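## Task

Move every game piece into the bin labelled R and every stationery item into the bin labelled S, leaving all other objects on the table. No item may stick out past a bin wall, both bins must end up resting flat on the table, and placements only count if they stay put without the robot holding them. Finish with both grippers open and the arms pulled away.

## Robot and tools

ROBOT. Two 7-joint Kinova Gen3 arms, left_arm and right_arm, each ending in a Robotiq 2F-85 parallel gripper with a wrist camera. Scene frame: origin on the tabletop midway between the arms, +x out over the table, +z up, left_arm on the +y side. The names left/right are arm names, not image sides. Base poses: left_arm (+0.030, +0.416, 0) m, quat_wxyz (+0.998, 0, 0, +0.058); right_arm (-0.023, -0.422, 0) m, quat_wxyz (+1.000, 0, 0, -0.013).

JOINT ORDER (every row and every per-joint result list): waist (joint_1), shoulder (joint_2), upper arm roll (joint_3), elbow (joint_4), forearm roll (joint_5), wrist pitch (joint_6), wrist roll (joint_7). Upper arm roll and wrist pitch have their sign flipped relative to the URDF in both commands and results. Ranges in rad (URDF sign): waist, upper arm roll, forearm roll, wrist roll -69.115 to 69.115; shoulder -2.250 to 2.250; elbow -2.580 to 2.580; wrist pitch -2.100 to 2.100. Real ends may sit 0.013 rad either side.

ROW FORMAT. One flat list of 18 numbers, each in [-1, 1], always covering both arms: left_arm's 7 joint values, its gripper position, its gripper speed, then the same 9 for right_arm. Joint values are offsets, not poses: 1.0 equals 0.9985 rad for the first four joints and 0.8765 rad for the last three. Gripper position is absolute: +1 fully open (85 mm), 0 about 41 mm, pads touch near -0.8, -1 closes until blocked. Gripper speed: -1 about 20 mm/s, 0 about 85, +1 about 150. A 0 is a real command, so to leave a gripper alone repeat its previous two numbers.

execute_actions(actions): a list of actions; each action is a table of up to 15 rows, one row per 1/30 s step, and a short table repeats its final row to fill 15 steps (0.5 s). Joint offsets in every row are counted from the angles the arm had when that action began (for the first action, the last reported angles), not from the previous row. An empty list just returns the current state and images. An action that would push any joint more than 0.013 rad beyond its range is rejected for both arms; if the first action fails that check, or any action is malformed, nothing in the call runs.

move(target, speed, blocking): target is one 18-number row whose joint offsets are measured from the Joint positions shown in the latest result that contains them. All joints travel in sync, so the gripper follows a curve; duration is 0.5 to 10 s and it stops short if 10 s runs out. speed (rad/s, 0.01 to 2, default 0.5) caps the joint with the longest travel. There is no collision avoidance, including between arms. Gripper values are applied at the start. blocking=false returns after 0.5 s while motion continues; until a result shows the move ended, further moves and execute_actions are refused, so use wait or stop. The extra move: line reports the ending (done, off_target, moving, held, fault), limits=held or limits=none, and each arm's joint farthest from its target.

wait(seconds): 0 to 10; holds the last command, returns early if a running move finishes. stop(): brakes the running move, needs some room; fingers keep going. zoom_image(camera, region): region [x0, y0, x1, y1] in pixels of that camera's latest image, at most 504 by 504. Cameras (all 504x504): cam_head_left, cam_head_right, cam_high, cam_low, cam_left_wrist, cam_right_wrist. read_manual(section): only "licences"; moves nothing. finished_scene(scene): pass the number of the current scene; irreversible, reports success and loads the next task.

RESULTS. Each arm's state gives end_effector_position (m) and end_effector_quat_wxyz in the scene frame; the position is the point between the pads when closed, less accurate at long reach. Fingers point along the gripper's +z and close along its y. Closed fingertips extend about 19 mm past that point, open ones about 6 mm; closing moves the pads about 13 mm farther out, so keep clearance above the table. Lines also give Joint positions, Joint velocities, Joint targets and torques per arm. position_measured_pct is about 50 minus 50 times the finger position (0 = fully open): stopping below 90 short of the request means something is held; near 90 means the pads met on nothing or something very thin. Other lines: "joint sent to its limit", "joint command not followed" (clearance check altered targets), MOTOR HOT (60 °C), OVER-TEMPERATURE FAULT (75 °C, arm sags), TORQUE FAULT.

MOTION AND GRIPPING. Each step the joint target stays within 0.304 rad (first four joints) or 0.266 rad (last three) of the measured angle, and is scaled back if it would put the gripper over 70 mm away, so big changes take several actions; command any remainder. Grip firmly with position -1 and keep sending it. For a gentle grip, open first, then close to slightly under the object width. Release by sending a width larger than the object. Full close gives roughly 190 to 235 N per pad.

AVOID. Contact torque reaching the load limit (49.6 N m first four joints, 31.2 N m wrist joints, held weight included) halts that arm for 10 s. Do not let the arms hit or press each other. Anything pushed off the table fails the task. Drops, slams, fast impacts and hard pressing are penalised; faster moves and targets set deeper past a contact push harder. Held items may be briefly tugged and loose ones nudged by outside disturbances. Holding loads for long heats motors.

Each tool is called after ">>>" as name(argument=value, ...), one argument or row to a line, values as JSON.

## Session

>>> execute_actions(
  actions=[],
)

Scene clock: 0.00 s.
left_arm: end_effector_position=(+0.1222, +0.2096, +0.1558) position_measured_pct=0.0 end_effector_quat_wxyz=(-0.285, +0.437, +0.528, +0.670) | right_arm: end_effector_position=(+0.5255, -0.2077, +0.3191) position_measured_pct=0.0 end_effector_quat_wxyz=(-0.445, +0.817, -0.080, -0.359)
Joint names: [waist, shoulder, upper arm roll, elbow, forearm roll, wrist pitch, wrist roll]
Joint positions: left_arm=[ 1.668  1.214  0.061  1.57  -0.357 -1.95   1.871] | right_arm=[ 0.094  1.262  0.826  0.334 -0.435 -2.026  4.026]
Joint velocities: left_arm=[-0.     0.002 -0.001 -0.     0.001  0.     0.001] | right_arm=[-0.001  0.001  0.    -0.001 -0.    -0.001  0.   ]
Joint torques (N m, as the joint torque sensors report them, + toward a larger Joint positions number): no reading
Motor temperatures (°C, as the motors report them): left_arm=[26 32 29 27 31 33 34] | right_arm=[31 26 27 29 37 38 32]
Joint targets: left_arm=[1.668 1.214 0.061 1.570 -0.357 -1.950 1.871] | right_arm=[0.094 1.262 0.826 0.334 -0.435 -2.026 4.026]

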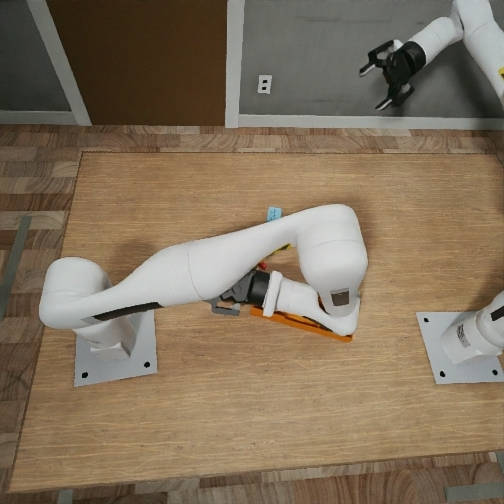

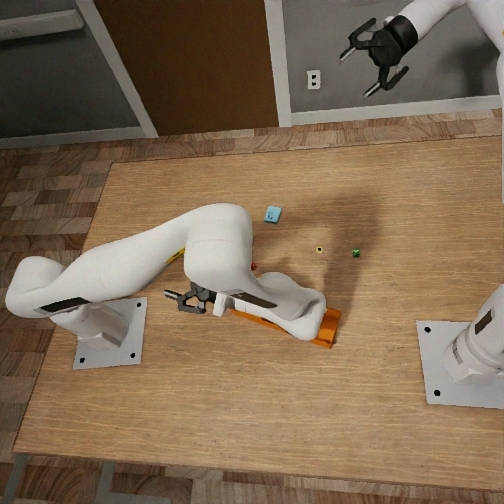

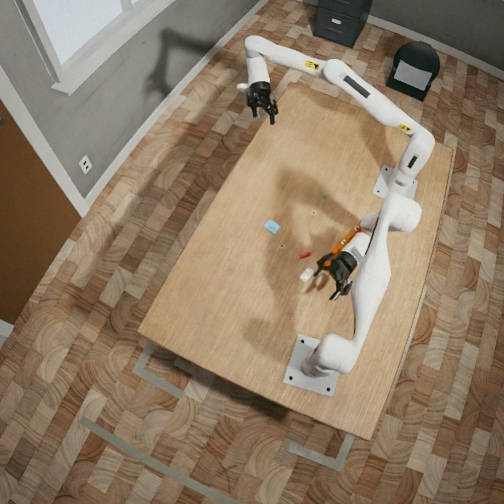

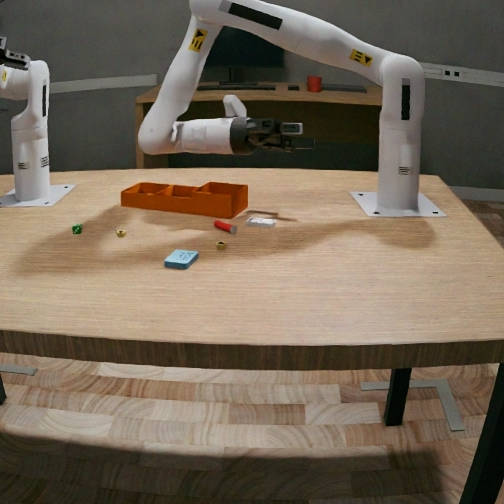

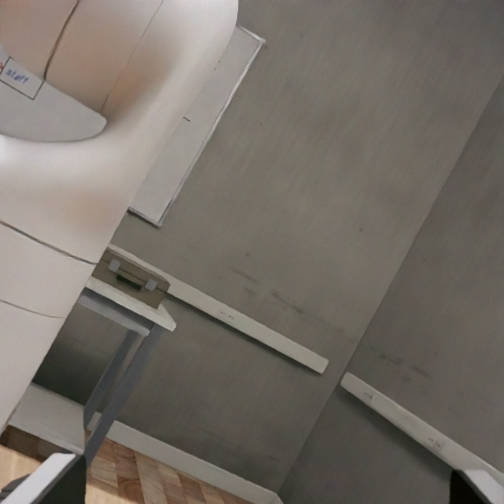

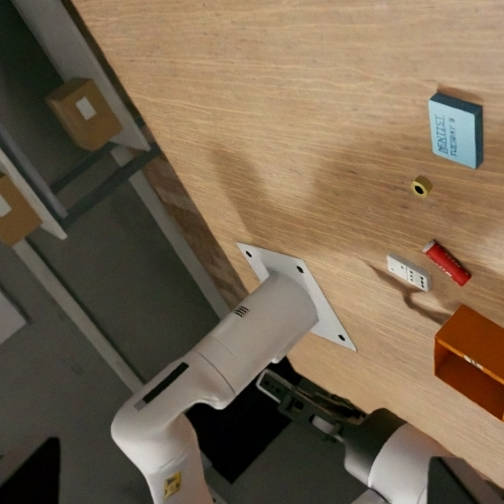

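>>> move(
  target=[-0.8,-1,-0.06,0,0.41,0.4,0,1,0, 0,0,0,0,0,0,0,1,0],
  speed=1,
)

>>> move(
  target=[-1,0,0,0,0,0,0,1,0, 0,0,0,0,0,0,0,1,0],
  speed=1,
)

Scene clock: 16.67 s.
left_arm: end_effector_position=(+0.2477, +0.1770, +0.3267) position_measured_pct=0.0 end_effector_quat_wxyz=(-0.106, +0.222, +0.967, +0.060) | right_arm: end_effector_position=(+0.5255, -0.2077, +0.3191) position_measured_pct=0.0 end_effector_quat_wxyz=(-0.445, +0.817, -0.080, -0.359)
Joint names: [waist, shoulder, upper arm roll, elbow, forearm roll, wrist pitch, wrist roll]
Joint positions: left_arm=[ 0.87   0.216  0.001  1.57   0.003 -1.599  1.871] | right_arm=[ 0.094  1.262  0.826  0.334 -0.435 -2.026  4.026]
Joint velocities: left_arm=[-0.003 -0.002  0.001  0.001  0.001  0.    -0.002] | right_arm=[ 0.001 -0.001  0.     0.    -0.001  0.001 -0.   ]
Joint torques (N m, as the joint torque sensors report them, + toward a larger Joint positions number): left_arm=[ -0.23 -12.01  -0.1   -7.44  -0.21  -0.97  -0.25] | right_arm=[  0.12 -27.62   4.44  -5.19  -2.4   -0.4   -0.42]
Motor temperatures (°C, as the motors report them): left_arm=[26 32 29 27 31 33 34] | right_arm=[31 27 27 29 37 38 32]
Joint targets: left_arm=[0.869 0.215 0.001 1.570 0.003 -1.599 1.871] | right_arm=[0.094 1.262 0.826 0.334 -0.435 -2.026 4.026]
move: done; limits=none; left_arm: farthest joint: the waist, 0.000 radians from its target (0.799 radians at the start); right_arm: farthest joint: the waist, 0.000 radians from its target (0.000 radians at the start)

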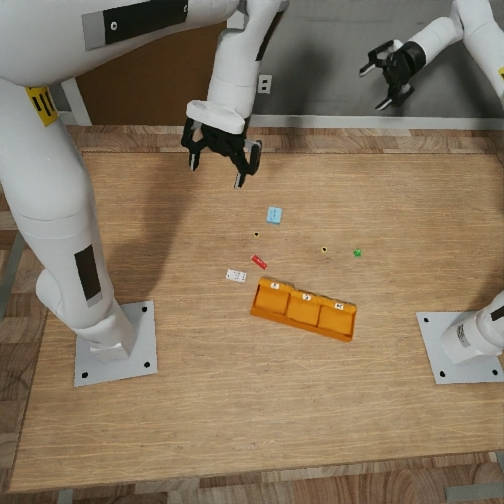

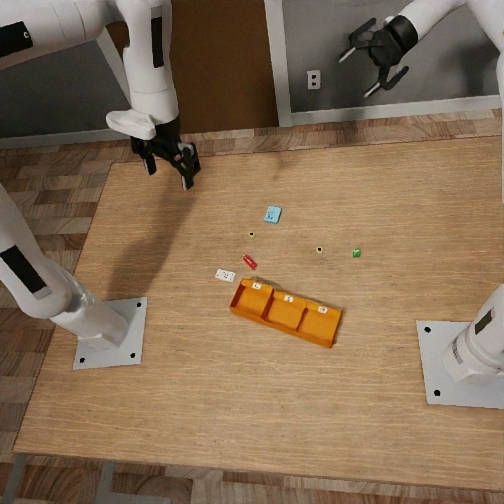

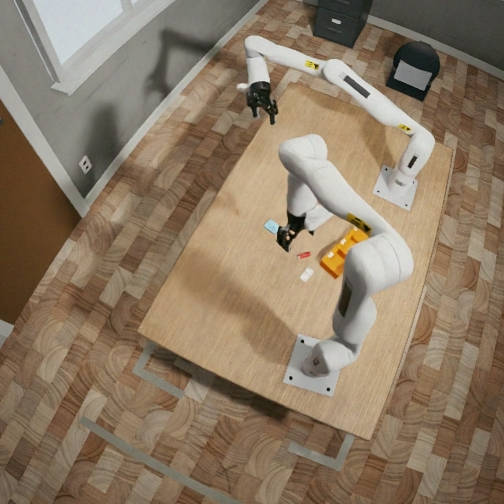

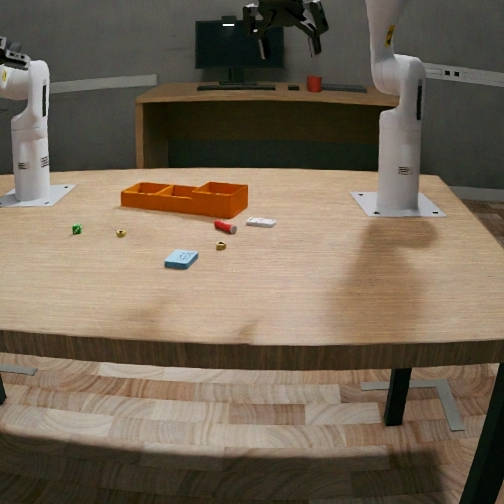

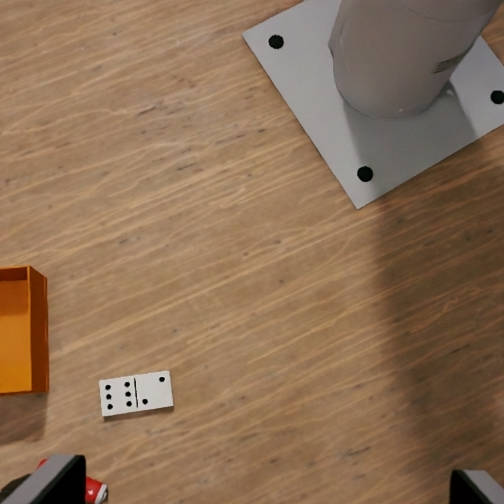

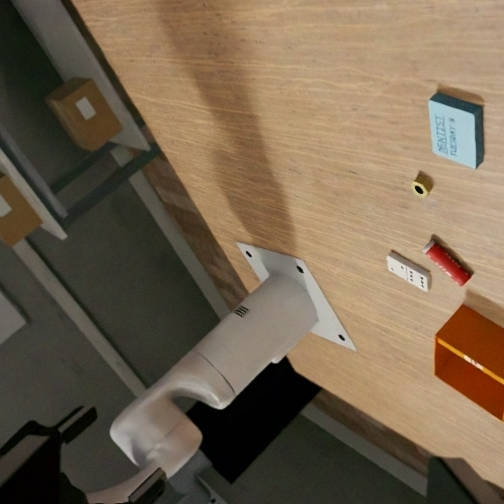

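Scene clock: 18.47 s.
left_arm: end_effector_position=(+0.3488, +0.4693, +0.3267) position_measured_pct=0.0 end_effector_quat_wxyz=(-0.122, -0.268, +0.956, +0.002) | right_arm: end_effector_position=(+0.5255, -0.2077, +0.3191) position_measured_pct=0.0 end_effector_quat_wxyz=(-0.445, +0.817, -0.080, -0.359)
Joint names: [waist, shoulder, upper arm roll, elbow, forearm roll, wrist pitch, wrist roll]
Joint positions: left_arm=[-0.129  0.216  0.001  1.57   0.003 -1.599  1.871] | right_arm=[ 0.094  1.262  0.826  0.334 -0.435 -2.026  4.026]
Joint velocities: left_arm=[-0.002 -0.001 -0.001 -0.     0.    -0.    -0.   ] | right_arm=[-0.    -0.002  0.     0.001 -0.     0.     0.   ]
Joint torques (N m, as the joint torque sensors report them, + toward a larger Joint positions number): left_arm=[  0.41 -12.51  -0.13  -7.43  -0.14  -0.98  -0.25] | right_arm=[  0.07 -27.61   4.16  -5.27  -2.46  -0.32  -0.47]
Motor temperatures (°C, as the motors report them): left_arm=[26 32 29 27 31 33 34] | right_arm=[31 27 27 29 37 38 32]
Joint targets: left_arm=[-0.129 0.216 0.001 1.570 0.003 -1.599 1.871] | right_arm=[0.094 1.262 0.826 0.334 -0.435 -2.026 4.026]
move: done; limits=none; left_arm: farthest joint: the waist, 0.000 radians from its target (0.998 radians at the start); right_arm: farthest joint: the waist, 0.000 radians from its target (0.000 radians at the start)

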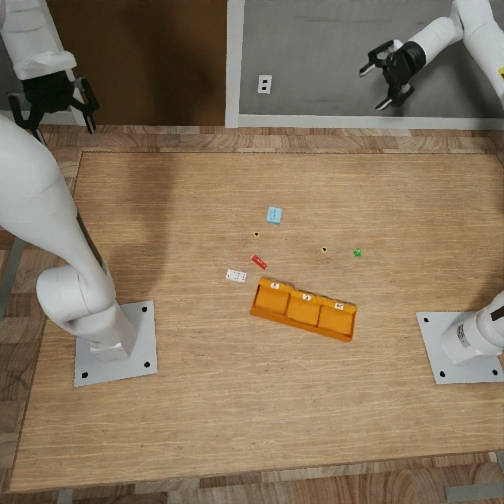

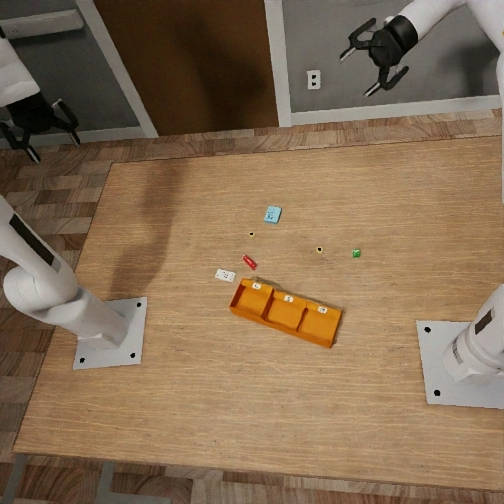

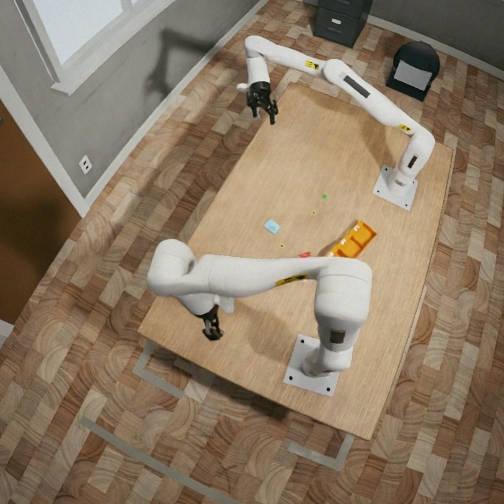

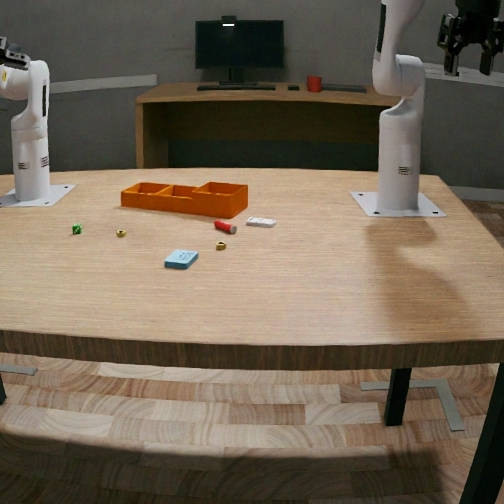

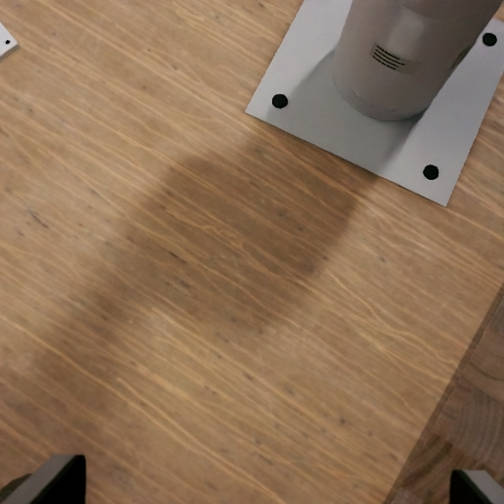

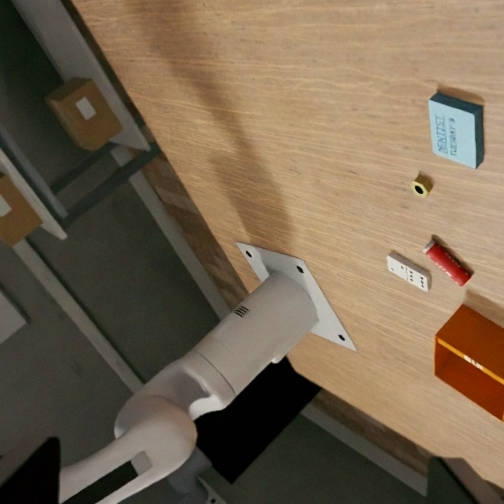

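>>> zoom_image(
  camera="cam_head_left",
  region=[210,190,380,350],
)

>>> zoom_image(
  camera="cam_low",
  region=[60,170,290,280],
)

Region (210, 190, 380, 350) of cam_head_left's 504x504 image, scaled by 2.965, with more detail than that image has; it fills the top 474 rows of this view, and the rest is white.

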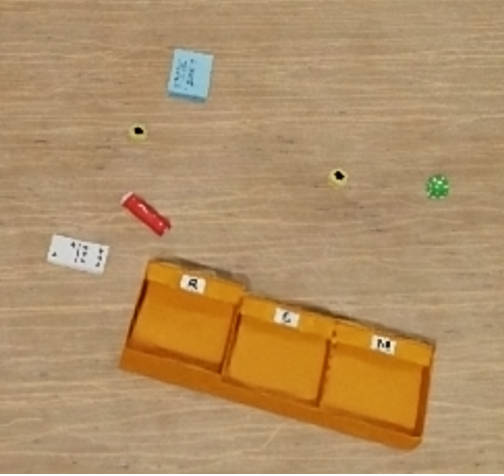

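Region (60, 170, 290, 280) of cam_low's 504x504 image, scaled by 2.191, with more detail than that image has; it fills the top 241 rows of this view, and the rest is white.

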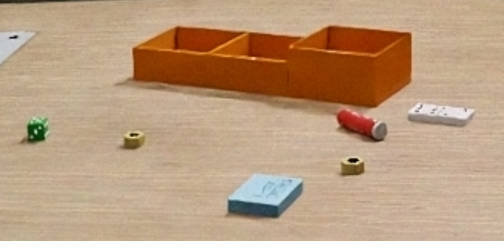

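>>> move(
  target=[1,0.1,0,0.4,0,1,-0.6,1,0, 0,0,0,0,0,0,0,1,0],
  speed=1,
)

>>> move(
  target=[0.265,0.084,0,0.182,0,0.15,0,1,0, 0,0,0,0,0,0,0,1,0],
  speed=1,
)

Scene clock: 64.33 s.
left_arm: end_effector_position=(+0.3118, +0.1175, +0.1704) position_measured_pct=0.0 end_effector_quat_wxyz=(+0.064, +0.468, +0.881, -0.018) | right_arm: end_effector_position=(+0.5255, -0.2077, +0.3191) position_measured_pct=0.0 end_effector_quat_wxyz=(-0.445, +0.817, -0.080, -0.359)
Joint names: [waist, shoulder, upper arm roll, elbow, forearm roll, wrist pitch, wrist roll]
Joint positions: left_arm=[ 0.87   0.315  0.001  1.97   0.003 -0.723  1.345] | right_arm=[ 0.094  1.262  0.826  0.334 -0.435 -2.026  4.026]
Joint velocities: left_arm=[ 0.004 -0.001  0.    -0.    -0.     0.    -0.001] | right_arm=[ 0.001 -0.001  0.     0.001 -0.     0.001  0.   ]
Joint torques (N m, as the joint torque sensors report them, + toward a larger Joint positions number): left_arm=[  0.47 -13.5   -0.11  -6.7   -0.1    0.12  -0.21] | right_arm=[  0.14 -27.61   4.19  -5.18  -2.37  -0.42  -0.31]
Motor temperatures (°C, as the motors report them): left_arm=[26 32 29 28 31 33 34] | right_arm=[31 28 27 29 37 38 32]
Joint targets: left_arm=[0.870 0.315 0.001 1.970 0.003 -0.723 1.345] | right_arm=[0.094 1.262 0.826 0.334 -0.435 -2.026 4.026]
move: done; limits=none; left_arm: farthest joint: the waist, 0.000 radians from its target (0.998 radians at the start); right_arm: farthest joint: the waist, 0.000 radians from its target (0.000 radians at the start)

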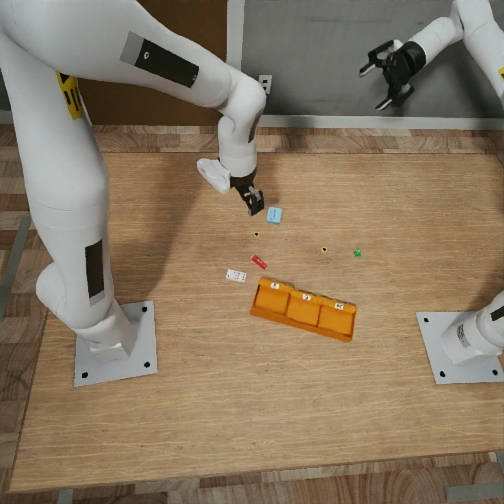

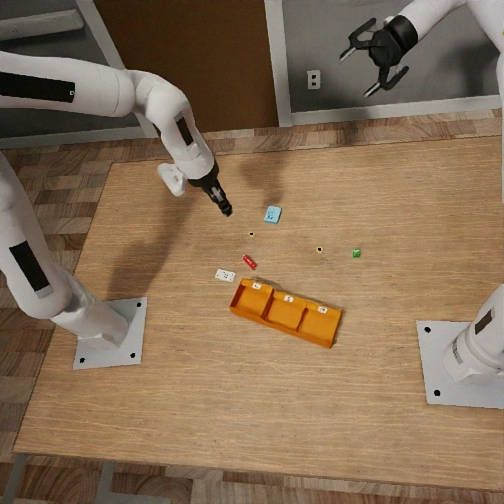

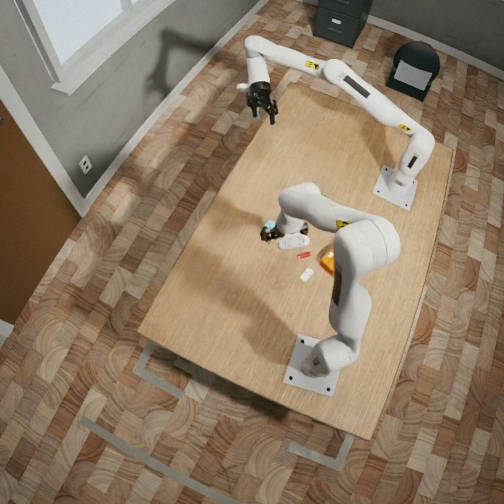

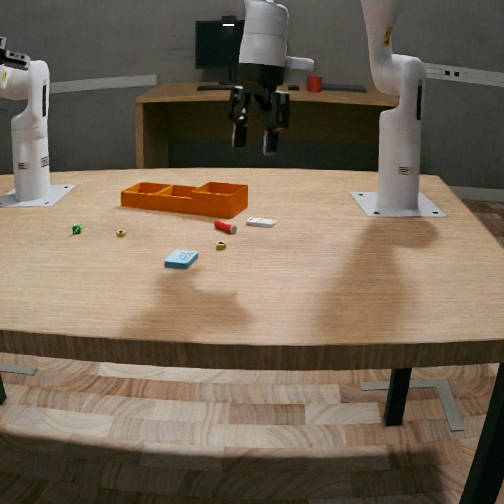

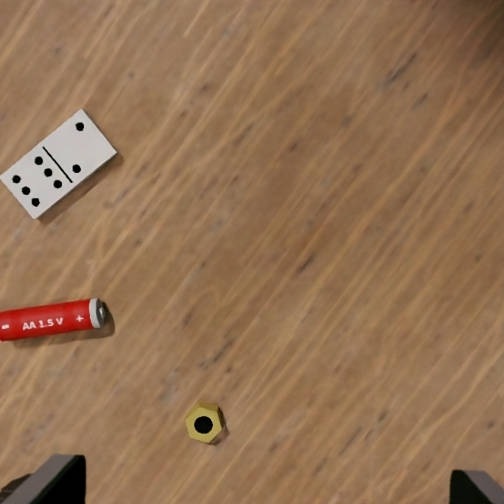

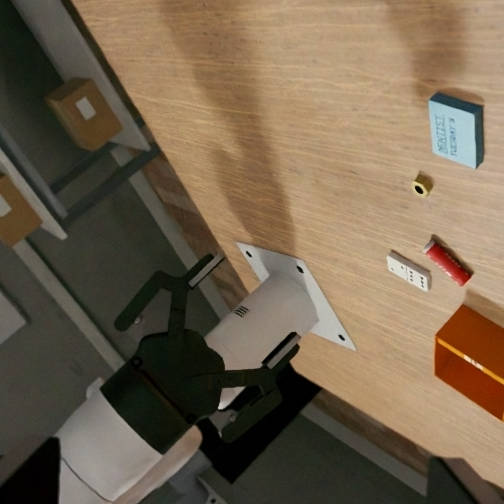

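Scene clock: 65.37 s.
left_arm: end_effector_position=(+0.1868, +0.1147, +0.1001) position_measured_pct=0.0 end_effector_quat_wxyz=(-0.000, +0.581, +0.814, -0.000) | right_arm: end_effector_position=(+0.5256, -0.2077, +0.3191) position_measured_pct=0.0 end_effector_quat_wxyz=(-0.445, +0.817, -0.080, -0.359)
Joint names: [waist, shoulder, upper arm roll, elbow, forearm roll, wrist pitch, wrist roll]
Joint positions: left_arm=[ 1.134  0.399  0.001  2.151  0.003 -0.591  1.345] | right_arm=[ 0.094  1.262  0.826  0.334 -0.435 -2.026  4.026]
Joint velocities: left_arm=[ 0.002  0.     0.001 -0.001  0.     0.001  0.   ] | right_arm=[ 0.001  0.    -0.     0.    -0.001  0.001  0.   ]
Joint torques (N m, as the joint torque sensors report them, + toward a larger Joint positions number): left_arm=[  0.34 -12.93  -0.19  -4.5   -0.27  -0.21  -0.26] | right_arm=[  0.08 -27.63   4.29  -5.31  -2.38  -0.38  -0.27]
Motor temperatures (°C, as the motors report them): left_arm=[26 32 29 28 31 33 34] | right_arm=[31 28 27 29 37 38 32]
Joint targets: left_arm=[1.134 0.399 0.001 2.151 0.003 -0.591 1.345] | right_arm=[0.094 1.262 0.826 0.334 -0.435 -2.026 4.026]
move: done; limits=none; left_arm: farthest joint: the waist, 0.001 radians from its target (0.265 radians at the start); right_arm: farthest joint: the waist, 0.000 radians from its target (0.000 radians at the start)

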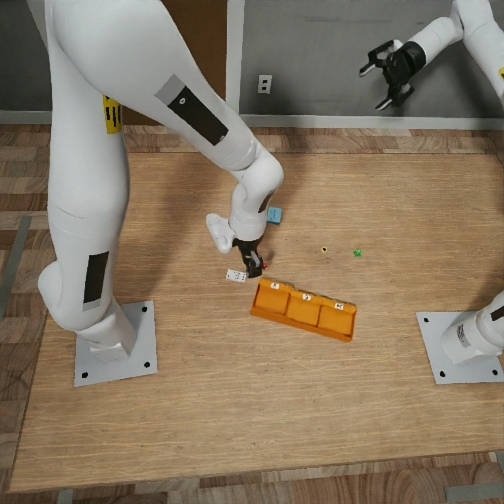

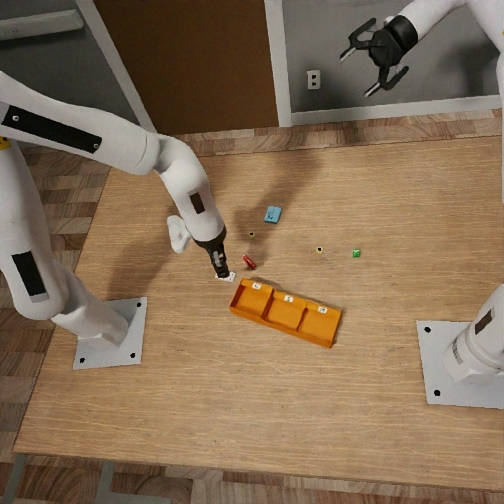

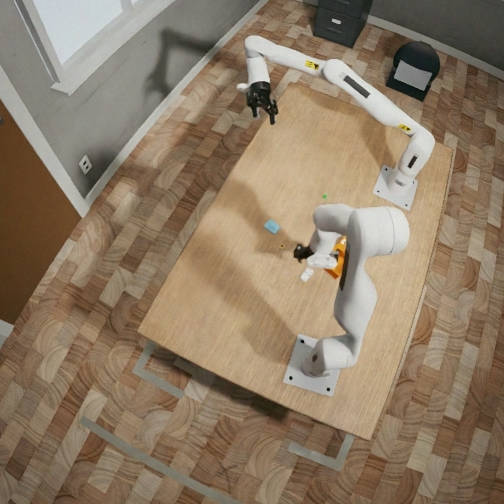

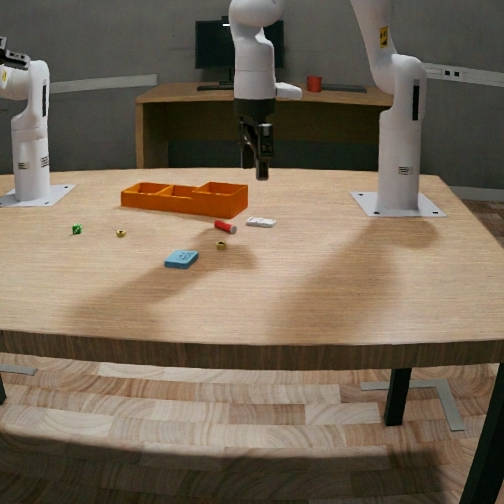

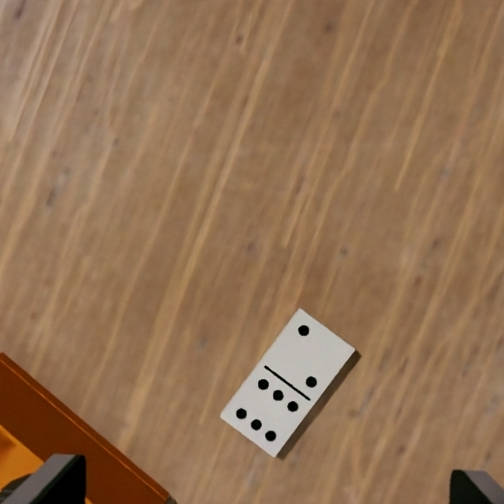

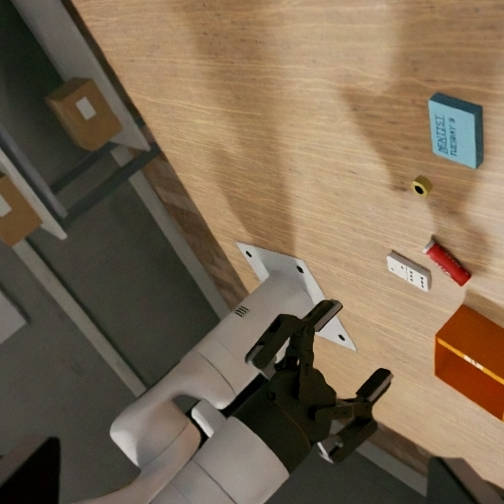

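>>> move(
  target=[0,0.127,0,0.046,0,0.197,-0.656,1,0, 0,0,0,0,0,0,0,1,0],
  speed=1,
)

Scene clock: 76.53 s.
left_arm: end_effector_position=(+0.1871, +0.1145, +0.0502) position_measured_pct=0.0 end_effector_quat_wxyz=(-0.000, +0.788, +0.616, -0.000) | right_arm: end_effector_position=(+0.5256, -0.2077, +0.3191) position_measured_pct=0.0 end_effector_quat_wxyz=(-0.445, +0.817, -0.080, -0.359)
Joint names: [waist, shoulder, upper arm roll, elbow, forearm roll, wrist pitch, wrist roll]
Joint positions: left_arm=[ 1.134  0.526  0.001  2.197  0.003 -0.419  0.77 ] | right_arm=[ 0.094  1.262  0.826  0.334 -0.435 -2.026  4.026]
Joint velocities: left_arm=[-0.001  0.003  0.001  0.001 -0.    -0.    -0.   ] | right_arm=[-0.     0.     0.     0.002 -0.    -0.     0.   ]
Joint torques (N m, as the joint torque sensors report them, + toward a larger Joint positions number): left_arm=[  0.16 -13.53  -0.22  -3.14  -0.12  -0.24  -0.34] | right_arm=[  0.17 -27.68   4.17  -5.22  -2.42  -0.45  -0.27]
Motor temperatures (°C, as the motors report them): left_arm=[26 32 29 28 31 33 34] | right_arm=[31 28 27 29 37 38 32]
Joint targets: left_arm=[1.134 0.526 0.001 2.197 0.003 -0.419 0.770] | right_arm=[0.094 1.262 0.826 0.334 -0.435 -2.026 4.026]
move: done; limits=none; left_arm: farthest joint: the waist, 0.000 radians from its target (0.000 radians at the start); right_arm: farthest joint: the waist, 0.000 radians from its target (0.000 radians at the start)

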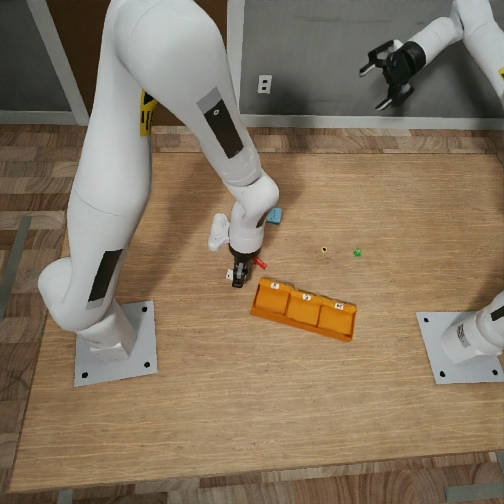

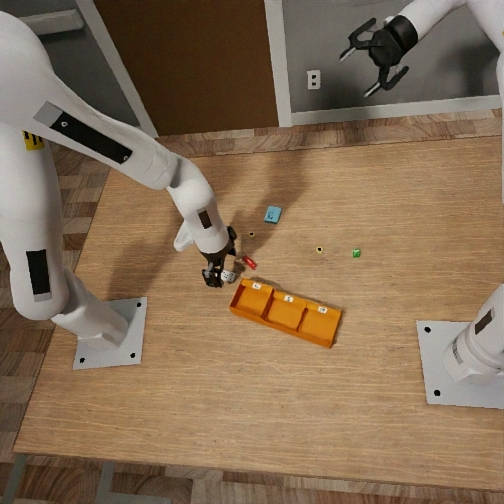

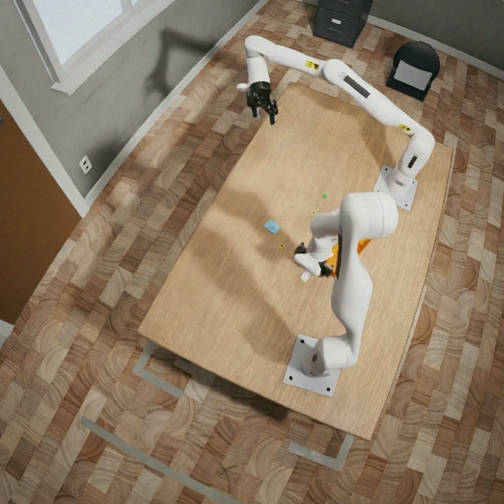

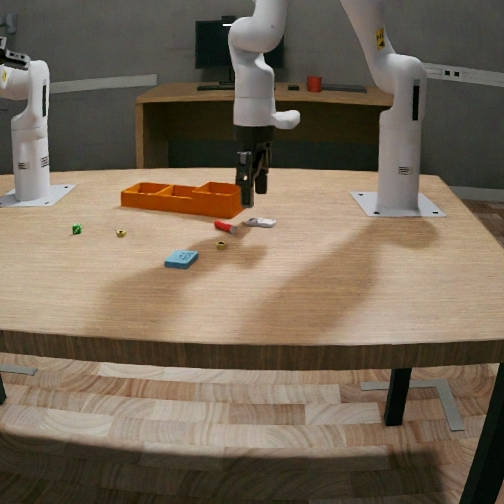

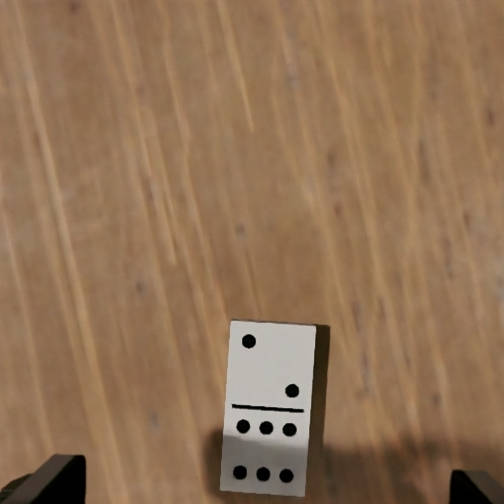

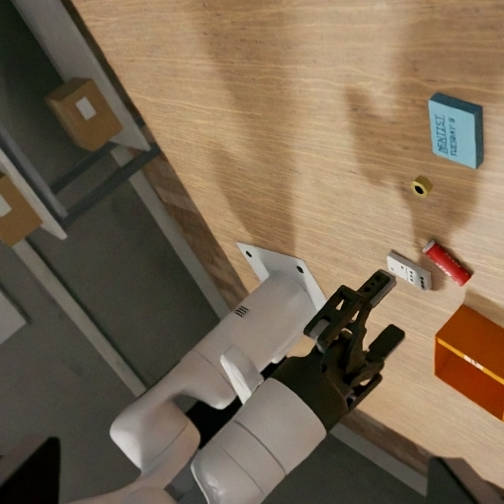

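>>> move(
  target=[0,0.0776,0,0.0164,0,0.107,0,0.2,1, 0,0,0,0,0,0,0,1,0],
)

>>> move(
  target=[0,0,0,0,0,0,0,-1,0.5, 0,0,0,0,0,0,0,1,0],
)

>>> move(
  target=[0,-0.204,0,-0.062,0,-0.303,0,-1,0.5, 0,0,0,0,0,0,0,1,0],
  speed=0.8,
)

Scene clock: 85.63 s.
left_arm: end_effector_position=(+0.1872, +0.1145, +0.0222) position_measured_pct=40.1 end_effector_quat_wxyz=(-0.000, +0.788, +0.616, -0.000) | right_arm: end_effector_position=(+0.5256, -0.2077, +0.3191) position_measured_pct=0.0 end_effector_quat_wxyz=(-0.445, +0.817, -0.080, -0.359)
Joint names: [waist, shoulder, upper arm roll, elbow, forearm roll, wrist pitch, wrist roll]
Joint positions: left_arm=[ 1.134  0.603  0.001  2.214  0.003 -0.325  0.77 ] | right_arm=[ 0.094  1.262  0.826  0.334 -0.435 -2.026  4.026]
Joint velocities: left_arm=[ 0.     0.    -0.001 -0.     0.     0.001 -0.001] | right_arm=[ 0.     0.002  0.    -0.001 -0.    -0.    -0.   ]
Joint torques (N m, as the joint torque sensors report them, + toward a larger Joint positions number): left_arm=[  0.16 -14.81  -0.33  -2.32  -0.25  -0.18  -0.24] | right_arm=[  0.04 -27.7    4.12  -5.16  -2.39  -0.45  -0.34]
Motor temperatures (°C, as the motors report them): left_arm=[26 33 29 28 31 33 34] | right_arm=[31 29 27 29 37 38 32]
Joint targets: left_arm=[1.134 0.603 0.001 2.214 0.003 -0.325 0.770] | right_arm=[0.094 1.262 0.826 0.334 -0.435 -2.026 4.026]
move: done; limits=none; left_arm: farthest joint: the shoulder, 0.001 radians from its target (0.077 radians at the start); right_arm: farthest joint: the waist, 0.000 radians from its target (0.000 radians at the start)

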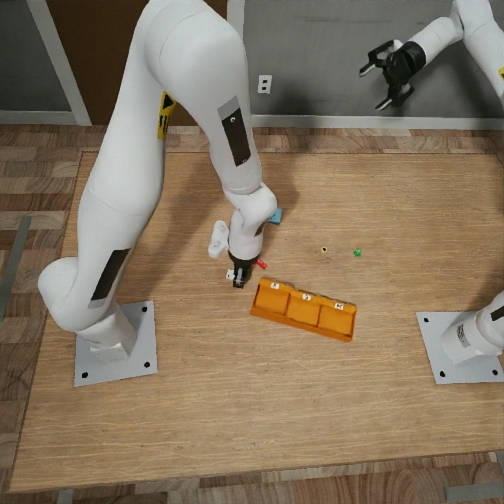

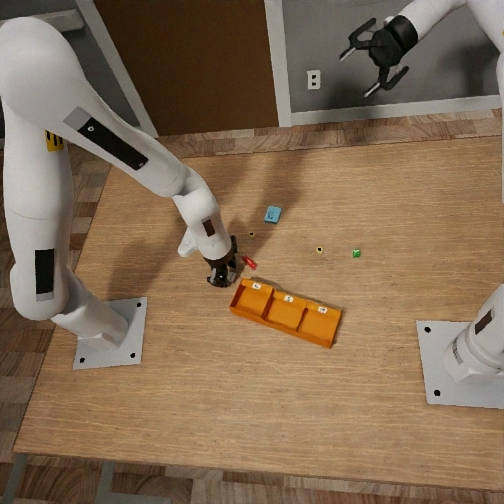

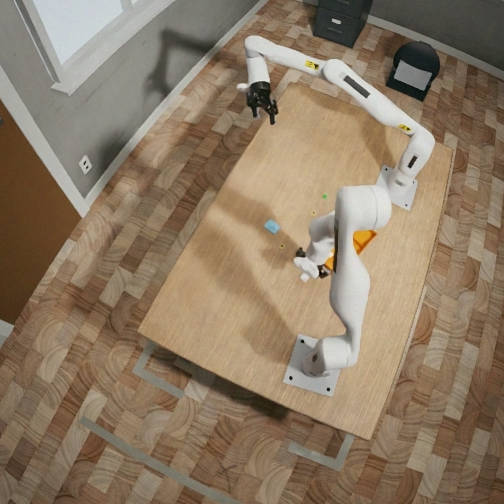

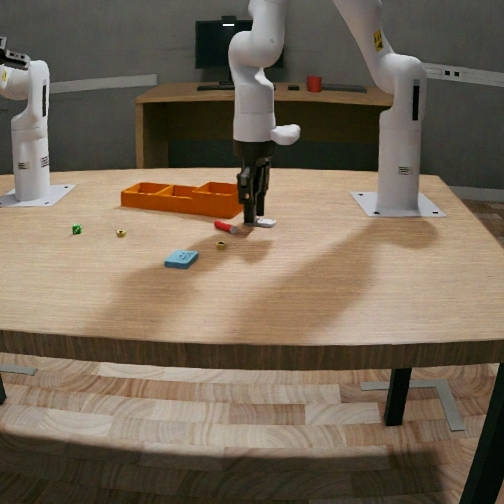

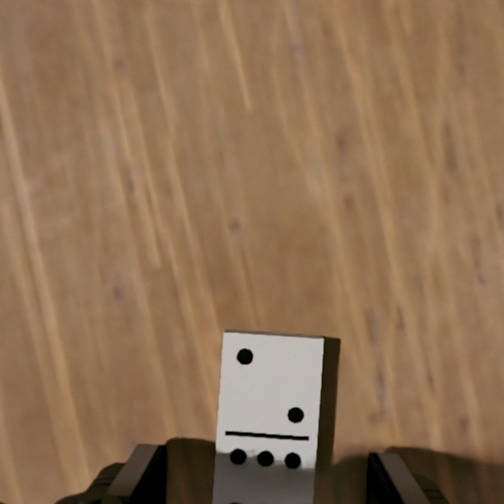

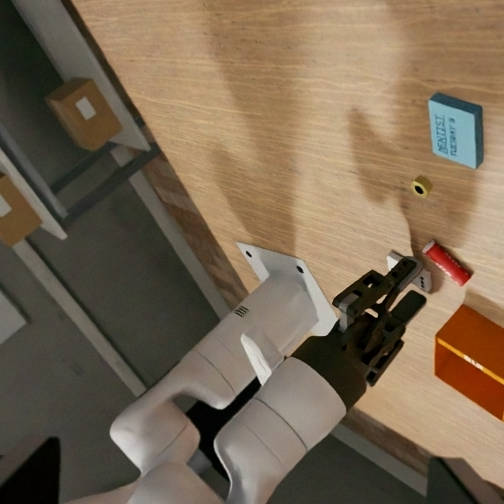

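Scene clock: 86.20 s.
left_arm: end_effector_position=(+0.1872, +0.1144, +0.0228) position_measured_pct=73.8 end_effector_quat_wxyz=(+0.000, +0.788, +0.616, -0.000) | right_arm: end_effector_position=(+0.5256, -0.2077, +0.3191) position_measured_pct=0.0 end_effector_quat_wxyz=(-0.445, +0.817, -0.080, -0.359)
Joint names: [waist, shoulder, upper arm roll, elbow, forearm roll, wrist pitch, wrist roll]
Joint positions: left_arm=[ 1.134  0.601  0.001  2.214  0.002 -0.326  0.77 ] | right_arm=[ 0.094  1.262  0.826  0.334 -0.435 -2.026  4.026]
Joint velocities: left_arm=[ 0.     0.001 -0.    -0.    -0.     0.    -0.   ] | right_arm=[ 0.001 -0.     0.     0.    -0.001 -0.     0.   ]
Joint torques (N m, as the joint torque sensors report them, + toward a larger Joint positions number): left_arm=[  0.23 -12.89  -0.22  -2.5   -0.25   0.19  -0.25] | right_arm=[  0.22 -27.71   4.14  -5.15  -2.43  -0.38  -0.34]
Motor temperatures (°C, as the motors report them): left_arm=[26 33 29 28 31 33 34] | right_arm=[31 29 27 29 37 38 32]
Joint targets: left_arm=[1.134 0.603 0.001 2.214 0.003 -0.325 0.770] | right_arm=[0.094 1.262 0.826 0.334 -0.435 -2.026 4.026]
move: done; limits=none; left_arm: farthest joint: the shoulder, 0.002 radians from its target (0.000 radians at the start); right_arm: farthest joint: the waist, 0.000 radians from its target (0.000 radians at the start)

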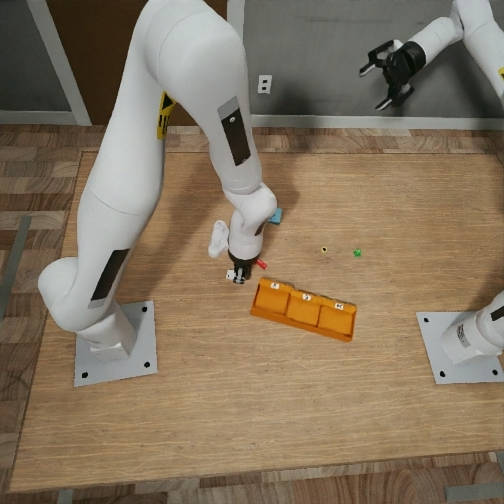

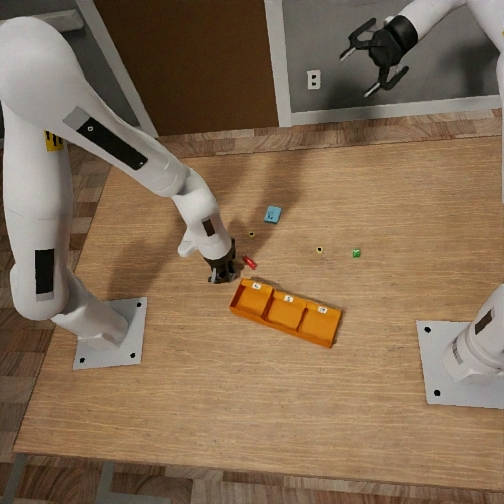

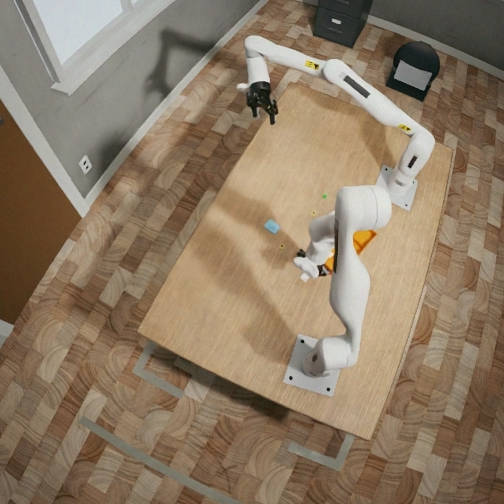

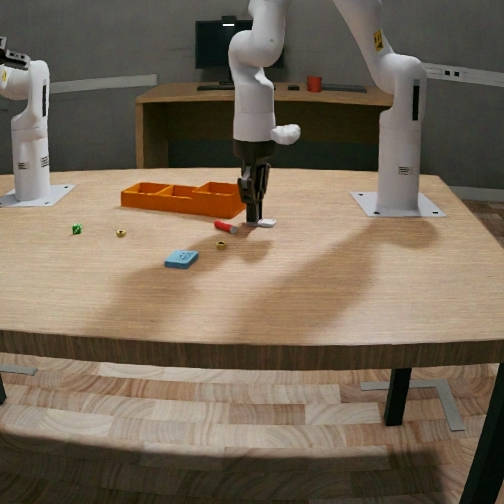

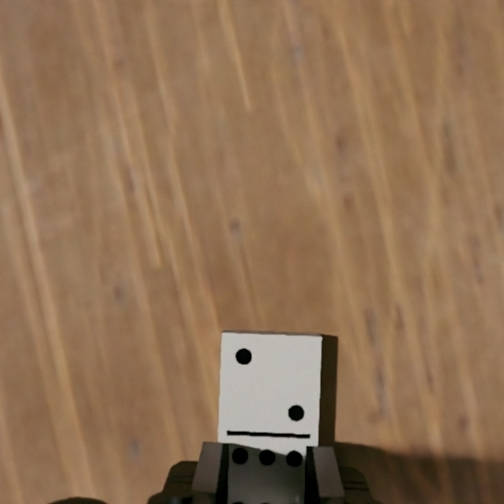

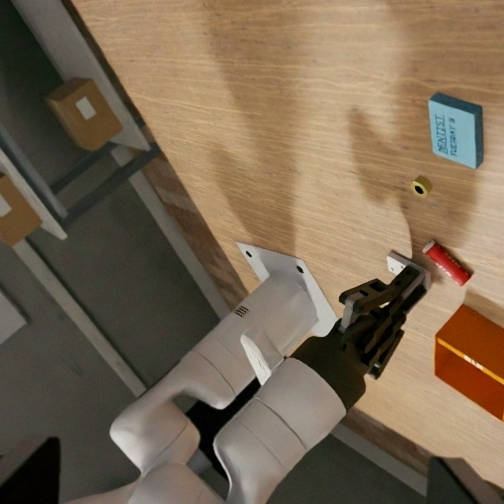

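Scene clock: 87.20 s.
left_arm: end_effector_position=(+0.1867, +0.1148, +0.1006) position_measured_pct=73.8 end_effector_quat_wxyz=(+0.000, +0.788, +0.615, -0.001) | right_arm: end_effector_position=(+0.5256, -0.2077, +0.3191) position_measured_pct=0.0 end_effector_quat_wxyz=(-0.445, +0.817, -0.080, -0.359)
Joint names: [waist, shoulder, upper arm roll, elbow, forearm roll, wrist pitch, wrist roll]
Joint positions: left_arm=[ 1.134  0.398  0.001  2.152  0.002 -0.592  0.77 ] | right_arm=[ 0.094  1.262  0.826  0.334 -0.435 -2.026  4.026]
Joint velocities: left_arm=[-0.001 -0.004  0.     0.     0.     0.    -0.   ] | right_arm=[ 0.002  0.001 -0.     0.001 -0.    -0.001  0.   ]
Joint torques (N m, as the joint torque sensors report them, + toward a larger Joint positions number): left_arm=[  0.13 -12.82  -0.19  -4.46  -0.2   -0.27  -0.27] | right_arm=[ -0.01 -27.58   4.13  -5.18  -2.35  -0.46  -0.26]
Motor temperatures (°C, as the motors report them): left_arm=[26 33 29 28 31 33 34] | right_arm=[31 29 27 29 37 38 32]
Joint targets: left_arm=[1.134 0.397 0.001 2.152 0.002 -0.592 0.770] | right_arm=[0.094 1.262 0.826 0.334 -0.435 -2.026 4.026]
move: done; limits=none; left_arm: farthest joint: the waist, 0.000 radians from its target (0.000 radians at the start); right_arm: farthest joint: the waist, 0.000 radians from its target (0.000 radians at the start)

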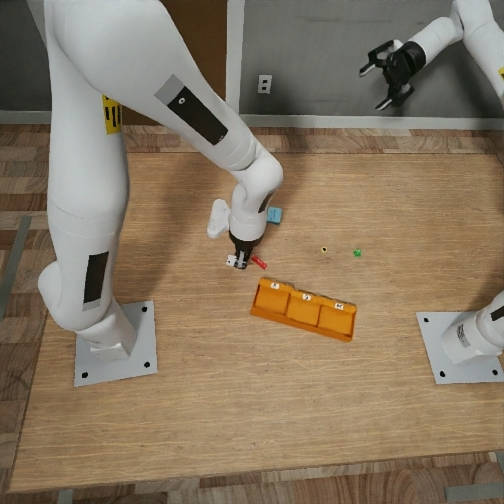

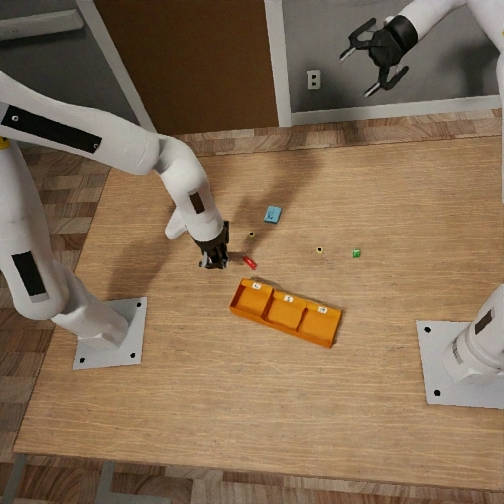

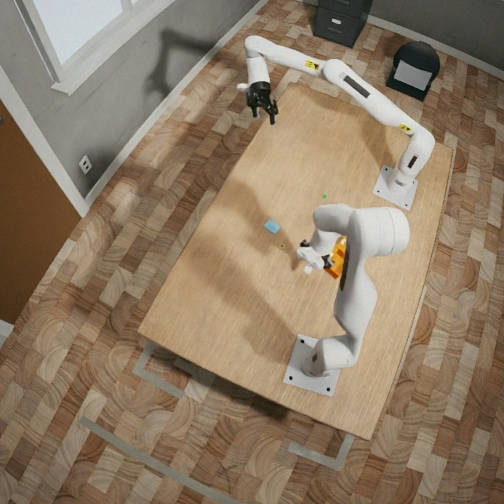

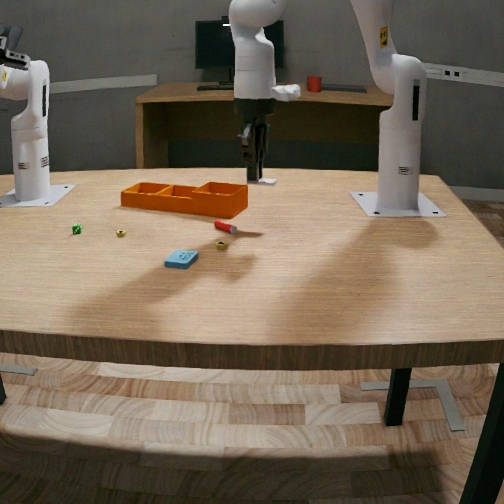

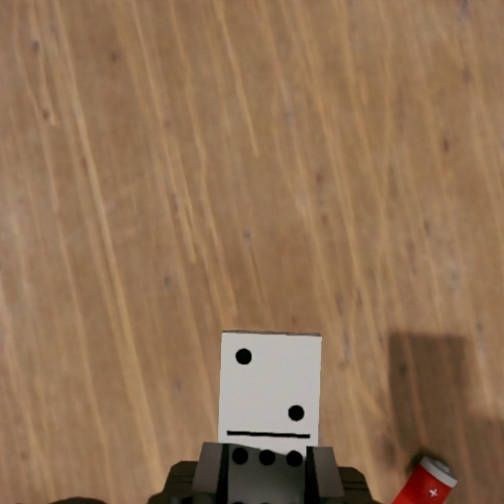

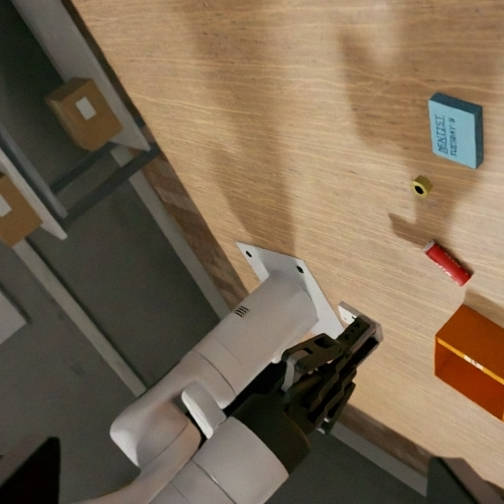

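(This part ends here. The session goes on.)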